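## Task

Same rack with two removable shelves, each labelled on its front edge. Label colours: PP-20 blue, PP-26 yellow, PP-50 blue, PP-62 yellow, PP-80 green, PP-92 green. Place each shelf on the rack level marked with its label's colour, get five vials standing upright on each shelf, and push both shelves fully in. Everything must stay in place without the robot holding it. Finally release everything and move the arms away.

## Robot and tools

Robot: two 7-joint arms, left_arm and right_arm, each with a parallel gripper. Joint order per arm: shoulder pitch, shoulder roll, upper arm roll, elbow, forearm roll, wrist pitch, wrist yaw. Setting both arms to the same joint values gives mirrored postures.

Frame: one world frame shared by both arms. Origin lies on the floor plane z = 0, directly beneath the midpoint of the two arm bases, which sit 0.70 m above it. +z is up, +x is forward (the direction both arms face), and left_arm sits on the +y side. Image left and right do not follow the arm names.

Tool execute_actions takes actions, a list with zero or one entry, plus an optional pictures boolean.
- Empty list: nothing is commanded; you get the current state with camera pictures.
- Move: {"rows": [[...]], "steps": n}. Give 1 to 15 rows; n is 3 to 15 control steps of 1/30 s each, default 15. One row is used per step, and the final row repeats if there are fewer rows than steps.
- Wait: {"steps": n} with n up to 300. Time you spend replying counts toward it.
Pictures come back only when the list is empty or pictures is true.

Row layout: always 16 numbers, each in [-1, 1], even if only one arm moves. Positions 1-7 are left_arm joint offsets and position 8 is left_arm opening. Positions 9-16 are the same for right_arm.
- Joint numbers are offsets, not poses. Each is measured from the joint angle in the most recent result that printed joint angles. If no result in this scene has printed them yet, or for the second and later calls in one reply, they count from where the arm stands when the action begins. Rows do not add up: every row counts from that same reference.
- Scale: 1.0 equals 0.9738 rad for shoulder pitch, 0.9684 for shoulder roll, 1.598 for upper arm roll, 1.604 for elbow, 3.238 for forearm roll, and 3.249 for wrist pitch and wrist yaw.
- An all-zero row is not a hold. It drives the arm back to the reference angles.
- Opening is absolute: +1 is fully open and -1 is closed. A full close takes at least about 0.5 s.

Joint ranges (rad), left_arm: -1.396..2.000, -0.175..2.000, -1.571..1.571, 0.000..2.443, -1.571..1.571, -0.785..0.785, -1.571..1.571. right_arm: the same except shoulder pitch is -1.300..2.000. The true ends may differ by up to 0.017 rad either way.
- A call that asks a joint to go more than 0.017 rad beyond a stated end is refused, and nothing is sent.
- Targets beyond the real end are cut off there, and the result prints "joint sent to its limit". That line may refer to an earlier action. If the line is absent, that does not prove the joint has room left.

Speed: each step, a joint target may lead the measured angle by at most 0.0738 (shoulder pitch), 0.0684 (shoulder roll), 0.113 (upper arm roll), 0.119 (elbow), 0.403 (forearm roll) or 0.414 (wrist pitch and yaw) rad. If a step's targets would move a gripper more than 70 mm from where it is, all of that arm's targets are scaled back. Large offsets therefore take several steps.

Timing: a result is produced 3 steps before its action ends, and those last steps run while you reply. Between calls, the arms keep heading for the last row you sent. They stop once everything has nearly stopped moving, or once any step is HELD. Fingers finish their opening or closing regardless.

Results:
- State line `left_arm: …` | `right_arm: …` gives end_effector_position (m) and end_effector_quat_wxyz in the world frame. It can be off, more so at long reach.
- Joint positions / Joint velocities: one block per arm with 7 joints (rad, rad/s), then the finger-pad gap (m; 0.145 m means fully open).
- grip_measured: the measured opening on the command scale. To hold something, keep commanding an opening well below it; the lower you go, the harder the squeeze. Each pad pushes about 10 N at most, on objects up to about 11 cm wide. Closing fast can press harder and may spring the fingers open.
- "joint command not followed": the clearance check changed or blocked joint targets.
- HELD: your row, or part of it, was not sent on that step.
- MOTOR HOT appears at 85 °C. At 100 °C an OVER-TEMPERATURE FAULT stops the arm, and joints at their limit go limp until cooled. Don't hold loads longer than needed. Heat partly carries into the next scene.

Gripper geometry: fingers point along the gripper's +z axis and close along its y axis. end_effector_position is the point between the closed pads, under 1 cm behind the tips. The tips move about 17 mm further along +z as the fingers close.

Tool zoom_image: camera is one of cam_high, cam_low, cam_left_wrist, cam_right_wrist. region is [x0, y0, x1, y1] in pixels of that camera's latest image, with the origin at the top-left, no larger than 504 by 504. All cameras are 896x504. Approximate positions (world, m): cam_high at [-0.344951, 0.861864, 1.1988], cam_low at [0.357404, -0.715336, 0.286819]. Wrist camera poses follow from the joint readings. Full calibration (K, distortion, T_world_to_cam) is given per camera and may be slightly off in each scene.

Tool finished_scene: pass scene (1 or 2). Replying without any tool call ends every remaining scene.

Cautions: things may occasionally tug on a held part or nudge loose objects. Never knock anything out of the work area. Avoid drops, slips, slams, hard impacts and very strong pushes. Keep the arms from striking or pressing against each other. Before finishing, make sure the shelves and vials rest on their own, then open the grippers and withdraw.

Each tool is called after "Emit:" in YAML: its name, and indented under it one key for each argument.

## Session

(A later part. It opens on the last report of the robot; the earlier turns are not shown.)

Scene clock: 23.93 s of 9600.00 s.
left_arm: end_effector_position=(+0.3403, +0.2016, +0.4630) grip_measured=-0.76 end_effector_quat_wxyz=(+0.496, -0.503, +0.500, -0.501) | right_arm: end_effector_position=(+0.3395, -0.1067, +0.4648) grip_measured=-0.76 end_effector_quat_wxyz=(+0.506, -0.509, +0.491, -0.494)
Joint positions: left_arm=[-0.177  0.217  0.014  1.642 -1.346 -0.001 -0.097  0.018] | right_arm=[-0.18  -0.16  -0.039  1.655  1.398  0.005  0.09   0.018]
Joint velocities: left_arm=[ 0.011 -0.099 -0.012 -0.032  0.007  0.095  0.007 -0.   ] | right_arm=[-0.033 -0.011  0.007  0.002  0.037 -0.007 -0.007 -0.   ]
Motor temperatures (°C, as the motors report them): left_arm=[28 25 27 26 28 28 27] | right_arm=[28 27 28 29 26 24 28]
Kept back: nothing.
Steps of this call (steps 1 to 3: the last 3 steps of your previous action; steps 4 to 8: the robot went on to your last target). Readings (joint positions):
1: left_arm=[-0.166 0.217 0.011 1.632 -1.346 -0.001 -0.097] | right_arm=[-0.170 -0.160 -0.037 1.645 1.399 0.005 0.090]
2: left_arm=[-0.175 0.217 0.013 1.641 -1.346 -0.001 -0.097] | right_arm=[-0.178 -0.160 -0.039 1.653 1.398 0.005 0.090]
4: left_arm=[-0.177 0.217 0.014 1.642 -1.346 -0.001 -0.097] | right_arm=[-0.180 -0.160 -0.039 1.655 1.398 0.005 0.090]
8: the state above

Emit:
execute_actions:
  actions:
    - {"rows":[[0.001,0,0,0.004,0,0,-0.001,-1,0.001,0,0,0.004,0,0,0.001,-1],[0.002,0,0.002,0.01,0,0,0.004,-1,0.002,0,-0.001,0.01,0,0,-0.004,-1],[0.004,0,0.005,0.021,0,0,0.012,-1,0.004,0,-0.004,0.021,0,0,-0.012,-1],[0.006,0,0.008,0.035,0,0,0.022,-1,0.006,0,-0.006,0.035,0,0,-0.022,-1],[0.01,0,0.012,0.051,0.001,0,0.033,-1,0.01,0,-0.009,0.051,0,0,-0.033,-1],[0.013,0,0.018,0.07,0.001,0,0.045,-1,0.013,0,-0.013,0.07,0,0,-0.045,-1],[0.017,0,0.022,0.09,0.001,0,0.057,-1,0.017,0,-0.016,0.09,0,0,-0.057,-1],[0.021,0,0.028,0.11,0.002,0,0.069,-1,0.021,0,-0.02,0.11,0,0,-0.069,-1],[0.025,0,0.032,0.13,0.002,0,0.08,-1,0.025,0,-0.023,0.13,0,0,-0.08,-1],[0.028,0,0.038,0.15,0.003,0,0.09,-1,0.028,0,-0.027,0.15,0,0,-0.089,-1],[0.032,0,0.042,0.167,0.003,0,0.098,-1,0.032,0,-0.03,0.166,0,0,-0.097,-1],[0.034,0,0.045,0.181,0.004,0,0.104,-1,0.034,0,-0.032,0.18,0,0,-0.103,-1],[0.036,0,0.048,0.193,0.004,0,0.106,-1,0.036,0,-0.035,0.192,0,0,-0.105,-1],[0.038,0,0.05,0.199,0.004,0,0.107,-1,0.038,0,-0.036,0.198,0,0,-0.106,-1],[0.038,0,0.05,0.201,0.004,0,0.107,-1,0.038,0,-0.036,0.2,0,0,-0.106,-1]]}

Emit:
execute_actions:
  actions:
    - {"steps":10}

Emit:
execute_actions:
  actions:
    - {"rows":[[0.004,0,0,0,0,0,-0.003,-1,0.004,0,0,0,0,0,0.003,-1],[0.011,0,-0.001,-0.004,0,0,-0.003,-1,0.011,0,0.001,-0.004,0,0,0.003,-1],[0.026,0,-0.004,-0.013,0,0,-0.003,-1,0.026,0,0.003,-0.013,0,0,0.003,-1],[0.044,0,-0.006,-0.023,-0.001,0,-0.003,-1,0.043,0,0.005,-0.023,0.001,0,0.003,-1],[0.064,0,-0.009,-0.035,-0.001,0,-0.003,-1,0.063,0,0.007,-0.035,0.001,0,0.003,-1],[0.089,0,-0.013,-0.049,-0.001,0,-0.003,-1,0.088,0,0.009,-0.049,0.001,0,0.003,-1],[0.114,0,-0.016,-0.064,-0.002,0,-0.003,-1,0.113,0,0.012,-0.064,0.002,0,0.003,-1],[0.139,0,-0.02,-0.079,-0.002,0,-0.003,-1,0.138,0,0.015,-0.079,0.002,0,0.003,-1],[0.164,0,-0.023,-0.094,-0.003,0,-0.003,-1,0.162,0,0.018,-0.094,0.003,0,0.003,-1],[0.19,0,-0.027,-0.109,-0.003,0,-0.003,-1,0.188,0,0.02,-0.109,0.003,0,0.003,-1],[0.21,0,-0.03,-0.12,-0.003,0,-0.003,-1,0.208,0,0.022,-0.121,0.003,0,0.003,-1],[0.228,0,-0.032,-0.13,-0.004,0,-0.003,-1,0.225,0,0.024,-0.131,0.004,0,0.003,-1],[0.243,0,-0.035,-0.139,-0.004,0,-0.003,-1,0.24,0,0.026,-0.14,0.004,0,0.003,-1],[0.25,0,-0.036,-0.143,-0.004,0,-0.003,-1,0.247,0,0.027,-0.144,0.004,0,0.003,-1],[0.253,0,-0.036,-0.145,-0.004,0,-0.003,-1,0.25,0,0.027,-0.146,0.004,0,0.003,-1]]}

Emit:
execute_actions:
  actions:
    - {"steps":8}

Scene clock: 24.97 s of 9600.00 s.
left_arm: end_effector_position=(+0.3428, +0.2012, +0.5324) grip_measured=-0.76 end_effector_quat_wxyz=(+0.499, -0.498, +0.500, -0.503) | right_arm: end_effector_position=(+0.3413, -0.1063, +0.5322) grip_measured=-0.76 end_effector_quat_wxyz=(+0.509, -0.507, +0.490, -0.494)
Joint positions: left_arm=[-0.147  0.217  0.081  1.926 -1.337 -0.004  0.213  0.018] | right_arm=[-0.15  -0.159 -0.09   1.936  1.394  0.006 -0.219  0.018]
Joint velocities: left_arm=[-0.011 -0.033  0.12   0.549  0.081  0.095  0.462 -0.   ] | right_arm=[ 0.055 -0.011 -0.12   0.515  0.051  0.022 -0.505  0.   ]
Motor temperatures (°C, as the motors report them): left_arm=[28 25 27 26 28 28 27] | right_arm=[28 27 28 29 26 24 28]
Steps of this call (steps 1 to 19: the robot went on to your last target; steps 20 to 31: the first 12 steps of this action). Readings (joint positions):
20: left_arm=[-0.177 0.217 0.014 1.642 -1.346 -0.001 -0.097] | right_arm=[-0.180 -0.160 -0.039 1.655 1.397 0.005 0.089]
21: left_arm=[-0.177 0.217 0.014 1.646 -1.346 -0.001 -0.088] | right_arm=[-0.180 -0.160 -0.039 1.659 1.396 0.005 0.080]
23: left_arm=[-0.178 0.217 0.020 1.681 -1.346 -0.001 -0.043] | right_arm=[-0.181 -0.160 -0.044 1.695 1.396 0.005 0.035]
27: left_arm=[-0.161 0.217 0.053 1.808 -1.343 -0.002 0.089] | right_arm=[-0.163 -0.159 -0.069 1.820 1.395 0.005 -0.097]
31: the state above

Scene clock: 25.30 s of 9600.00 s.
left_arm: end_effector_position=(+0.3417, +0.2009, +0.5412) grip_measured=-0.76 end_effector_quat_wxyz=(+0.499, -0.498, +0.501, -0.502) | right_arm: end_effector_position=(+0.3402, -0.1064, +0.5408) grip_measured=-0.76 end_effector_quat_wxyz=(+0.509, -0.507, +0.490, -0.494)
Joint positions: left_arm=[-0.142  0.217  0.089  1.963 -1.335 -0.004  0.256  0.018] | right_arm=[-0.145 -0.159 -0.096  1.972  1.393  0.007 -0.261  0.018]
Joint velocities: left_arm=[ 0.121  0.011 -0.002 -0.017 -0.007 -0.022  0.022  0.   ] | right_arm=[-0.055 -0.077 -0.007 -0.012  0.007 -0.022 -0.037  0.   ]
Motor temperatures (°C, as the motors report them): left_arm=[28 25 27 26 28 28 27] | right_arm=[28 27 28 29 26 24 28]
Kept back: nothing.
Steps of this call (steps 1 to 3: the last 3 steps of your previous action; steps 4 to 10: the robot went on to your last target). Readings (joint positions):
1: left_arm=[-0.145 0.217 0.085 1.945 -1.336 -0.004 0.231] | right_arm=[-0.148 -0.159 -0.093 1.954 1.394 0.007 -0.236]
2: left_arm=[-0.144 0.217 0.088 1.957 -1.335 -0.004 0.240] | right_arm=[-0.147 -0.159 -0.095 1.967 1.393 0.007 -0.246]
4: left_arm=[-0.142 0.217 0.089 1.963 -1.335 -0.004 0.248] | right_arm=[-0.145 -0.159 -0.096 1.972 1.393 0.007 -0.253]
8: left_arm=[-0.142 0.217 0.089 1.963 -1.335 -0.004 0.256] | right_arm=[-0.145 -0.159 -0.096 1.972 1.393 0.007 -0.261]
10: the state above

Scene clock: 25.70 s of 9600.00 s.
left_arm: end_effector_position=(+0.3880, +0.2013, +0.5400) grip_measured=-0.76 end_effector_quat_wxyz=(+0.498, -0.499, +0.500, -0.503) | right_arm: end_effector_position=(+0.3868, -0.1064, +0.5410) grip_measured=-0.76 end_effector_quat_wxyz=(+0.508, -0.507, +0.487, -0.498)
Joint positions: left_arm=[ 0.074  0.217  0.04   1.754 -1.346 -0.004  0.259  0.018] | right_arm=[ 0.072 -0.159 -0.059  1.764  1.401  0.005 -0.261  0.018]
Joint velocities: left_arm=[ 0.495 -0.055 -0.076 -0.354 -0.081 -0.007 -0.037 -0.   ] | right_arm=[ 0.429  0.055  0.051 -0.379  0.037  0.037 -0.007  0.   ]
Motor temperatures (°C, as the motors report them): left_arm=[28 25 27 26 28 28 27] | right_arm=[28 27 28 29 26 24 28]
Steps of this call (steps 1 to 12: the first 12 steps of this action). Readings (joint positions):
1: left_arm=[-0.142 0.217 0.089 1.963 -1.335 -0.004 0.256] | right_arm=[-0.145 -0.159 -0.096 1.972 1.391 0.007 -0.261]
2: left_arm=[-0.139 0.217 0.089 1.959 -1.335 -0.005 0.256] | right_arm=[-0.142 -0.159 -0.096 1.968 1.391 0.007 -0.261]
4: left_arm=[-0.107 0.217 0.081 1.926 -1.336 -0.005 0.257] | right_arm=[-0.110 -0.159 -0.090 1.937 1.391 0.007 -0.261]
8: left_arm=[-0.012 0.217 0.060 1.838 -1.340 -0.004 0.258] | right_arm=[-0.013 -0.159 -0.074 1.849 1.394 0.006 -0.261]
12: the state above

Scene clock: 25.97 s of 9600.00 s.
left_arm: end_effector_position=(+0.3936, +0.2010, +0.5408) grip_measured=-0.76 end_effector_quat_wxyz=(+0.499, -0.498, +0.500, -0.503) | right_arm: end_effector_position=(+0.3923, -0.1069, +0.5416) grip_measured=-0.76 end_effector_quat_wxyz=(+0.508, -0.507, +0.487, -0.498)
Joint positions: left_arm=[ 0.101  0.217  0.034  1.729 -1.348 -0.003  0.259  0.018] | right_arm=[ 0.097 -0.159 -0.053  1.739  1.403  0.005 -0.261  0.018]
Joint velocities: left_arm=[ 0.099  0.011 -0.002 -0.017  0.007  0.037  0.037 -0.   ] | right_arm=[-0.011  0.011  0.017 -0.007 -0.022 -0.037 -0.037  0.   ]
Motor temperatures (°C, as the motors report them): left_arm=[28 25 27 26 28 28 27] | right_arm=[28 27 28 29 26 24 28]
Kept back: nothing.
Steps of this call (steps 1 to 3: the last 3 steps of your previous action; steps 4 to 8: the robot went on to your last target). Readings (joint positions):
1: left_arm=[0.089 0.217 0.037 1.741 -1.346 -0.003 0.259] | right_arm=[0.086 -0.159 -0.057 1.751 1.402 0.005 -0.261]
2: left_arm=[0.099 0.217 0.034 1.732 -1.347 -0.003 0.259] | right_arm=[0.095 -0.159 -0.054 1.742 1.403 0.005 -0.261]
4: left_arm=[0.101 0.217 0.034 1.729 -1.348 -0.003 0.259] | right_arm=[0.097 -0.159 -0.053 1.740 1.403 0.005 -0.261]
8: the state above

Emit:
execute_actions:
  actions:
    - {"rows":[[0.004,0,0,-0.002,0,0,-0.003,-1,0.004,0,0,-0.002,0.002,0,0.003,-1],[0.012,0,-0.001,-0.007,0,0,-0.004,-1,0.012,0,0.001,-0.007,0.002,0,0.004,-1],[0.027,0,-0.004,-0.018,0,0,-0.005,-1,0.027,0,0.003,-0.018,0.002,0,0.005,-1],[0.044,0,-0.006,-0.03,0,0,-0.007,-1,0.044,0,0.005,-0.031,0.002,0,0.007,-1],[0.063,0,-0.009,-0.044,0,0,-0.009,-1,0.064,0,0.007,-0.045,0.002,0,0.009,-1],[0.087,0,-0.013,-0.062,0,0,-0.011,-1,0.088,0,0.009,-0.064,0.002,0,0.011,-1],[0.11,0,-0.016,-0.08,0,0,-0.013,-1,0.111,0,0.012,-0.082,0.002,0,0.013,-1],[0.132,0,-0.02,-0.098,0,0,-0.016,-1,0.134,0,0.015,-0.1,0.002,0,0.016,-1],[0.154,0,-0.023,-0.116,0,0,-0.019,-1,0.156,0,0.018,-0.118,0.002,0,0.019,-1],[0.174,0,-0.027,-0.133,0,0,-0.022,-1,0.176,0,0.02,-0.136,0.002,0,0.022,-1],[0.189,0,-0.03,-0.148,0,0,-0.025,-1,0.192,0,0.022,-0.151,0.002,0,0.025,-1],[0.201,0,-0.032,-0.16,0,0,-0.027,-1,0.204,0,0.024,-0.164,0.002,0,0.027,-1],[0.21,0,-0.035,-0.169,0,0,-0.028,-1,0.213,0,0.026,-0.173,0.002,0,0.028,-1],[0.215,0,-0.036,-0.175,0,0,-0.029,-1,0.218,0,0.027,-0.179,0.002,0,0.029,-1],[0.217,0,-0.036,-0.178,0,0,-0.029,-1,0.22,0,0.027,-0.182,0.002,0,0.029,-1]]}

Emit:
execute_actions:
  actions:
    - {"steps":9}

Emit:
execute_actions:
  actions:
    - {"rows":[[0,0,0,0,0,0,0,-0.85,0,0,0,0,0,0,0,-0.85],[0,0,0,0,0,0,0,-0.78,0,0,0,0,0,0,0,-0.78],[0,0,0,0,0,0,0,-0.75,0,0,0,0,0,0,0,-0.75],[0,0,0,0,0,0,0,-0.73,0,0,0,0,0,0,0,-0.73],[0,0,0,0,0,0,0,-0.7,0,0,0,0,0,0,0,-0.7],[0,0,0,0,0,0,0,-0.66,0,0,0,0,0,0,0,-0.66],[0,0,0,0,0,0,0,-0.58,0,0,0,0,0,0,0,-0.58],[0,0,0,0,0,0,0,-0.45,0,0,0,0,0,0,0,-0.45]],"steps":12}

Emit:
execute_actions:
  actions:
    - {"rows":[[-0.02,0,0.003,0.015,0,0,0.001,-0.45,-0.02,0,-0.002,0.015,0,0,-0.001,-0.45],[-0.05,0,0.007,0.037,0,0,0.003,-0.45,-0.05,0,-0.005,0.037,0,0,-0.003,-0.45],[-0.09,0,0.013,0.066,0,0,0.005,-0.45,-0.09,0,-0.01,0.066,0,0,-0.005,-0.45],[-0.13,0,0.019,0.094,0,0,0.008,-0.45,-0.13,0,-0.014,0.094,0,0,-0.008,-0.45],[-0.17,0,0.025,0.122,0,0,0.01,-0.45,-0.17,0,-0.018,0.122,0,0,-0.01,-0.45],[-0.21,0,0.031,0.148,0,0,0.011,-0.45,-0.21,0,-0.022,0.148,0,0,-0.011,-0.45],[-0.25,0,0.036,0.173,0,0,0.012,-0.45,-0.25,0,-0.026,0.173,0,0,-0.012,-0.45],[-0.29,0,0.042,0.198,0,0,0.012,-0.45,-0.29,0,-0.03,0.198,0,0,-0.012,-0.45],[-0.33,0,0.047,0.222,0,0,0.012,-0.45,-0.33,0,-0.034,0.222,0,0,-0.012,-0.45],[-0.37,0,0.053,0.245,0,0,0.012,-0.45,-0.37,0,-0.038,0.245,0,0,-0.012,-0.45],[-0.41,0,0.058,0.267,0,0,0.012,-0.45,-0.41,0,-0.042,0.267,0,0,-0.012,-0.45],[-0.45,0,0.063,0.288,0,0,0.012,-0.45,-0.45,0,-0.045,0.288,0,0,-0.012,-0.45],[-0.49,0,0.066,0.305,0,0,0.012,-0.45,-0.49,0,-0.045,0.305,0,0,-0.012,-0.45],[-0.53,0,0.066,0.32,0,0,0.012,-0.45,-0.53,0,-0.045,0.32,0,0,-0.012,-0.45],[-0.64,0,0.066,0.34,0,0,0.012,-0.45,-0.64,0,-0.045,0.34,0,0,-0.012,-0.45]]}

Emit:
execute_actions:
  actions:
    - {"steps":10}
  pictures: true

Emit:
zoom_image:
  camera: "cam_high"
  region: [390,230,510,330]

Scene clock: 27.00 s of 9600.00 s.
left_arm: end_effector_position=(+0.4370, +0.2038, +0.5324) grip_measured=-0.76 end_effector_quat_wxyz=(+0.497, -0.504, +0.499, -0.500) | right_arm: end_effector_position=(+0.4372, -0.1050, +0.5348) grip_measured=-0.76 end_effector_quat_wxyz=(+0.506, -0.510, +0.487, -0.497)
Joint positions: left_arm=[ 0.291  0.217 -0.015  1.473 -1.348 -0.003  0.199  0.018] | right_arm=[ 0.292 -0.159 -0.017  1.479  1.407  0.004 -0.199  0.018]
Joint velocities: left_arm=[ 0.187 -0.011 -0.071 -0.471  0.066  0.022 -0.037  0.   ] | right_arm=[ 0.253 -0.055  0.046 -0.481  0.022 -0.081  0.037 -0.   ]
Motor temperatures (°C, as the motors report them): left_arm=[28 25 27 26 28 28 27] | right_arm=[28 27 28 29 26 24 28]
Steps of this call (steps 1 to 19: the robot went on to your last target; steps 20 to 31: the first 12 steps of this action). Readings (joint positions):
20: left_arm=[0.101 0.217 0.034 1.727 -1.348 -0.003 0.259] | right_arm=[0.097 -0.159 -0.053 1.738 1.404 0.005 -0.261]
21: left_arm=[0.104 0.217 0.034 1.721 -1.348 -0.003 0.258] | right_arm=[0.101 -0.159 -0.053 1.732 1.404 0.005 -0.260]
23: left_arm=[0.134 0.217 0.026 1.681 -1.348 -0.003 0.257] | right_arm=[0.131 -0.159 -0.047 1.691 1.404 0.005 -0.258]
27: left_arm=[0.226 0.217 0.005 1.575 -1.348 -0.003 0.234] | right_arm=[0.225 -0.159 -0.032 1.583 1.406 0.004 -0.234]
31: the state above

Scene clock: 27.30 s of 9600.00 s.
left_arm: end_effector_position=(+0.4409, +0.2037, +0.5317) grip_measured=-0.76 end_effector_quat_wxyz=(+0.499, -0.502, +0.499, -0.500) | right_arm: end_effector_position=(+0.4401, -0.1052, +0.5324) grip_measured=-0.76 end_effector_quat_wxyz=(+0.508, -0.508, +0.487, -0.497)
Joint positions: left_arm=[ 0.307  0.217 -0.022  1.445 -1.349 -0.003  0.181  0.018] | right_arm=[ 0.303 -0.159 -0.012  1.452  1.409  0.003 -0.178  0.018]
Joint velocities: left_arm=[-0.055  0.033 -0.007  0.007  0.022 -0.037 -0.037 -0.   ] | right_arm=[-0.033  0.055 -0.022 -0.007  0.037 -0.007 -0.051 -0.   ]
Motor temperatures (°C, as the motors report them): left_arm=[28 25 27 26 28 28 27] | right_arm=[28 27 28 29 26 24 28]
Kept back: nothing.
Steps of this call (steps 1 to 3: the last 3 steps of your previous action; steps 4 to 9: the robot went on to your last target). Readings (joint positions):
1: left_arm=[0.299 0.217 -0.019 1.459 -1.348 -0.003 0.191] | right_arm=[0.300 -0.159 -0.014 1.463 1.408 0.003 -0.193]
2: left_arm=[0.305 0.217 -0.022 1.449 -1.349 -0.003 0.185] | right_arm=[0.303 -0.159 -0.012 1.456 1.409 0.003 -0.186]
4: left_arm=[0.307 0.217 -0.022 1.445 -1.349 -0.003 0.181] | right_arm=[0.303 -0.159 -0.012 1.452 1.409 0.003 -0.178]
8: left_arm=[0.307 0.217 -0.022 1.445 -1.349 -0.003 0.181] | right_arm=[0.303 -0.159 -0.012 1.452 1.409 0.003 -0.178]
9: the state above

Scene clock: 27.60 s of 9600.00 s.
left_arm: end_effector_position=(+0.4407, +0.2037, +0.5313) grip_measured=-0.45 end_effector_quat_wxyz=(+0.499, -0.502, +0.499, -0.500) | right_arm: end_effector_position=(+0.4400, -0.1053, +0.5320) grip_measured=-0.45 end_effector_quat_wxyz=(+0.508, -0.508, +0.487, -0.496)
Joint positions: left_arm=[ 0.307  0.217 -0.022  1.445 -1.35  -0.003  0.181  0.042] | right_arm=[ 0.302 -0.159 -0.012  1.452  1.41   0.003 -0.178  0.042]
Joint velocities: left_arm=[-0.011 -0.033  0.012  0.002 -0.051 -0.007  0.081  0.   ] | right_arm=[-0.011 -0.055  0.022 -0.017  0.037  0.037  0.037  0.   ]
Motor temperatures (°C, as the motors report them): left_arm=[28 25 27 26 28 28 27] | right_arm=[28 27 28 29 26 24 28]
Steps of this call (steps 1 to 9: the first 9 steps of this action). Readings (joint positions):
1: left_arm=[0.307 0.217 -0.022 1.445 -1.349 -0.003 0.181] | right_arm=[0.302 -0.159 -0.012 1.452 1.409 0.003 -0.178]
2: left_arm=[0.307 0.217 -0.022 1.445 -1.350 -0.003 0.181] | right_arm=[0.302 -0.159 -0.012 1.452 1.410 0.003 -0.178]
4: left_arm=[0.307 0.217 -0.022 1.445 -1.350 -0.003 0.181] | right_arm=[0.302 -0.159 -0.012 1.452 1.410 0.003 -0.178]
8: left_arm=[0.307 0.217 -0.022 1.445 -1.350 -0.003 0.181] | right_arm=[0.302 -0.159 -0.012 1.452 1.410 0.003 -0.178]
9: the state above

Scene clock: 28.10 s of 9600.00 s.
left_arm: end_effector_position=(+0.3467, +0.2022, +0.5273) grip_measured=-0.45 end_effector_quat_wxyz=(+0.499, -0.500, +0.505, -0.495) | right_arm: end_effector_position=(+0.3451, -0.1072, +0.5273) grip_measured=-0.45 end_effector_quat_wxyz=(+0.509, -0.506, +0.496, -0.489)
Joint positions: left_arm=[-0.131  0.217  0.076  1.9   -1.35  -0.003  0.217  0.042] | right_arm=[-0.135 -0.159 -0.082  1.908  1.41   0.003 -0.214  0.042]
Joint velocities: left_arm=[-1.11  -0.011  0.183  0.847 -0.037  0.007 -0.066 -0.   ] | right_arm=[-1.066  0.011 -0.129  0.867 -0.11   0.007  0.007 -0.   ]
Motor temperatures (°C, as the motors report them): left_arm=[28 25 27 27 28 28 27] | right_arm=[28 27 28 29 26 24 28]
Steps of this call (steps 1 to 3: the last 3 steps of your previous action; steps 4 to 15: the first 12 steps of this action, its rows measured from where the robot was after step 3). Readings (joint positions):
3: left_arm=[0.307 0.217 -0.022 1.445 -1.350 -0.003 0.181] | right_arm=[0.302 -0.159 -0.012 1.452 1.410 0.003 -0.178]
4: left_arm=[0.297 0.217 -0.020 1.459 -1.350 -0.003 0.182] | right_arm=[0.293 -0.159 -0.013 1.466 1.410 0.003 -0.179]
5: left_arm=[0.268 0.217 -0.013 1.497 -1.350 -0.003 0.184] | right_arm=[0.265 -0.159 -0.017 1.505 1.410 0.003 -0.181]
7: left_arm=[0.181 0.217 0.005 1.591 -1.350 -0.003 0.192] | right_arm=[0.179 -0.159 -0.032 1.600 1.410 0.003 -0.189]
11: left_arm=[0.025 0.216 0.042 1.755 -1.350 -0.003 0.213] | right_arm=[0.021 -0.159 -0.057 1.762 1.410 0.003 -0.210]
15: the state above

Scene clock: 28.43 s of 9600.00 s.
left_arm: end_effector_position=(+0.3104, +0.1967, +0.5008) grip_measured=-0.45 end_effector_quat_wxyz=(-0.472, +0.519, -0.533, +0.473) | right_arm: end_effector_position=(+0.3089, -0.1126, +0.5010) grip_measured=-0.45 end_effector_quat_wxyz=(-0.482, +0.524, -0.525, +0.467)
Joint positions: left_arm=[-0.315  0.216  0.083  1.993 -1.35  -0.004  0.222  0.042] | right_arm=[-0.319 -0.159 -0.084  2.001  1.41   0.003 -0.218  0.042]
Joint velocities: left_arm=[-0.055  0.011 -0.032 -0.002  0.007  0.022 -0.022  0.   ] | right_arm=[-0.187  0.011 -0.022 -0.002  0.007  0.022  0.007 -0.   ]
Motor temperatures (°C, as the motors report them): left_arm=[28 25 27 27 28 28 27] | right_arm=[28 27 28 29 26 24 28]
Kept back: nothing.
Steps of this call (steps 1 to 3: the last 3 steps of your previous action; steps 4 to 10: the robot went on to your last target). Readings (joint positions):
1: left_arm=[-0.170 0.217 0.082 1.929 -1.350 -0.003 0.217] | right_arm=[-0.174 -0.159 -0.084 1.937 1.410 0.003 -0.214]
2: left_arm=[-0.208 0.217 0.083 1.954 -1.350 -0.003 0.217] | right_arm=[-0.212 -0.159 -0.084 1.962 1.410 0.003 -0.214]
4: left_arm=[-0.319 0.217 0.083 2.001 -1.349 -0.004 0.216] | right_arm=[-0.323 -0.160 -0.084 2.009 1.410 0.003 -0.213]
8: left_arm=[-0.309 0.216 0.083 1.991 -1.350 -0.004 0.224] | right_arm=[-0.313 -0.159 -0.084 1.998 1.410 0.003 -0.220]
10: the state above
camera_calibration (this result's frames):
cam_left_wrist: T_world_to_cam=[[-0.445435, 0.0198972, -0.895093, 0.579102], [-0.139559, 0.985989, 0.091368, -0.184493], [0.88437, 0.165617, -0.436418, -0.0319982], [0, 0, 0, 1]] pos_world=[0.260503, 0.175685, 0.521242]
cam_right_wrist: T_world_to_cam=[[0.242958, 0.0435352, -0.969059, 0.417212], [-0.178001, 0.98403, -0.00041976, 0.178469], [0.953565, 0.172595, 0.246828, -0.346739], [0, 0, 0, 1]] pos_world=[0.261041, -0.133937, 0.489963]

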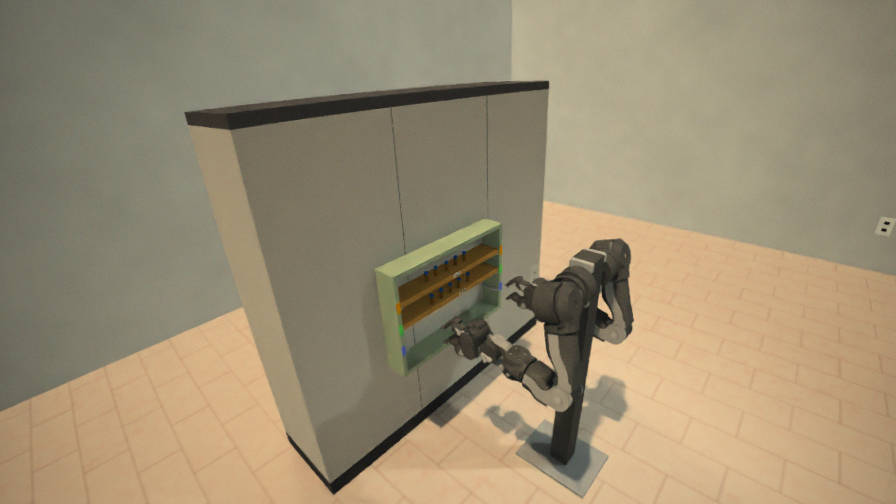

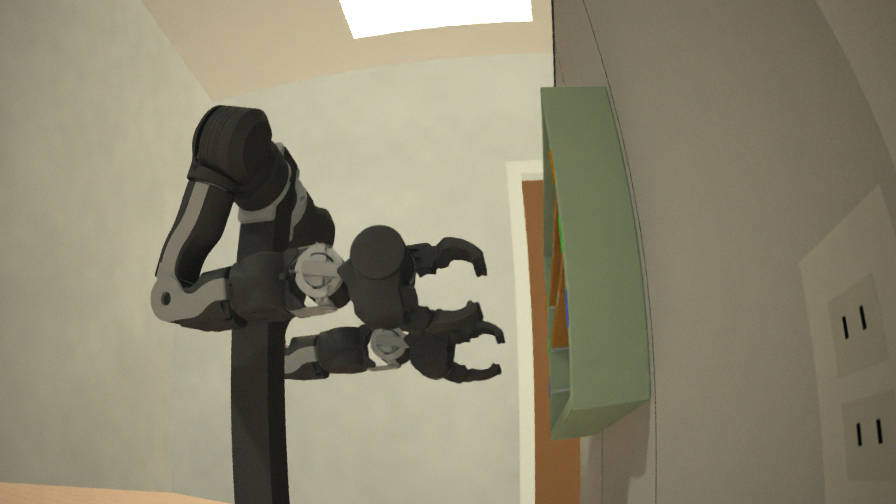

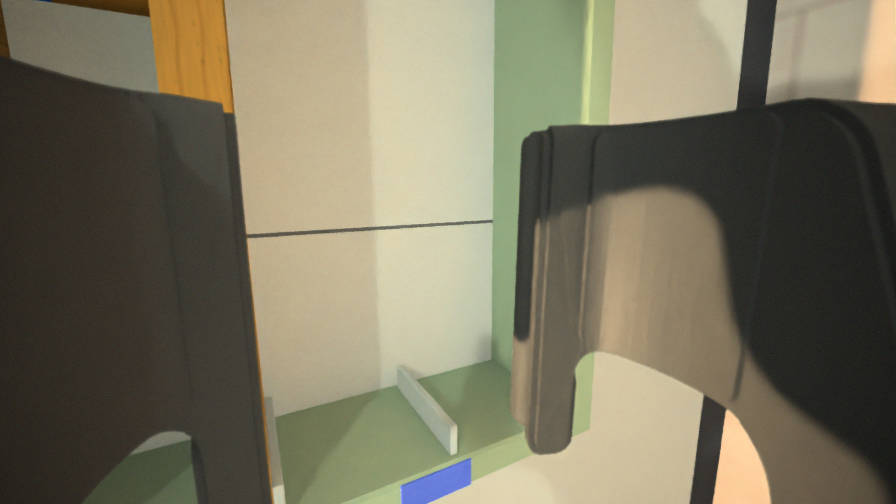

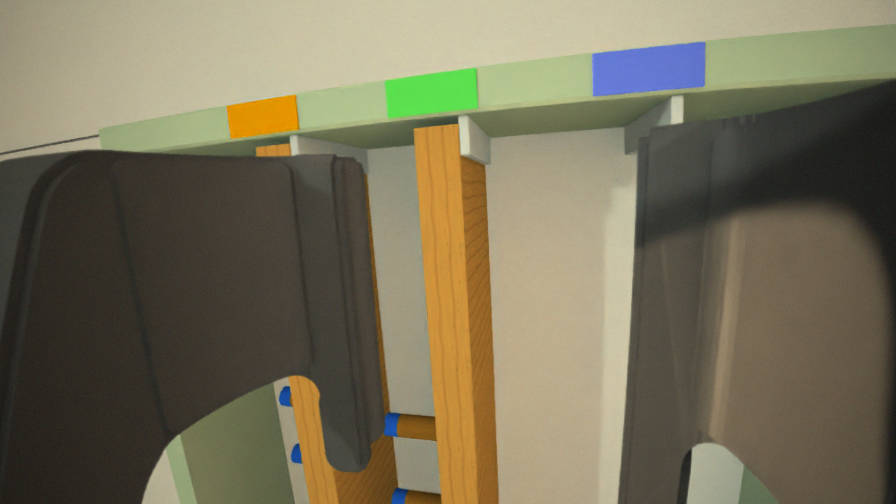

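Region (390, 230, 510, 330) of cam_high's 896x504 image, scaled by 4.200, with more detail than that image has.

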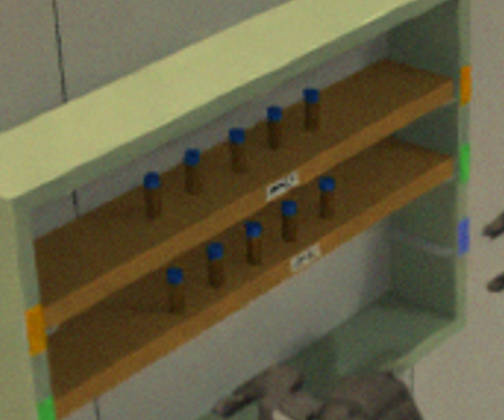

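Emit:
finished_scene:
  scene: 2

The scene is finished: the task was done.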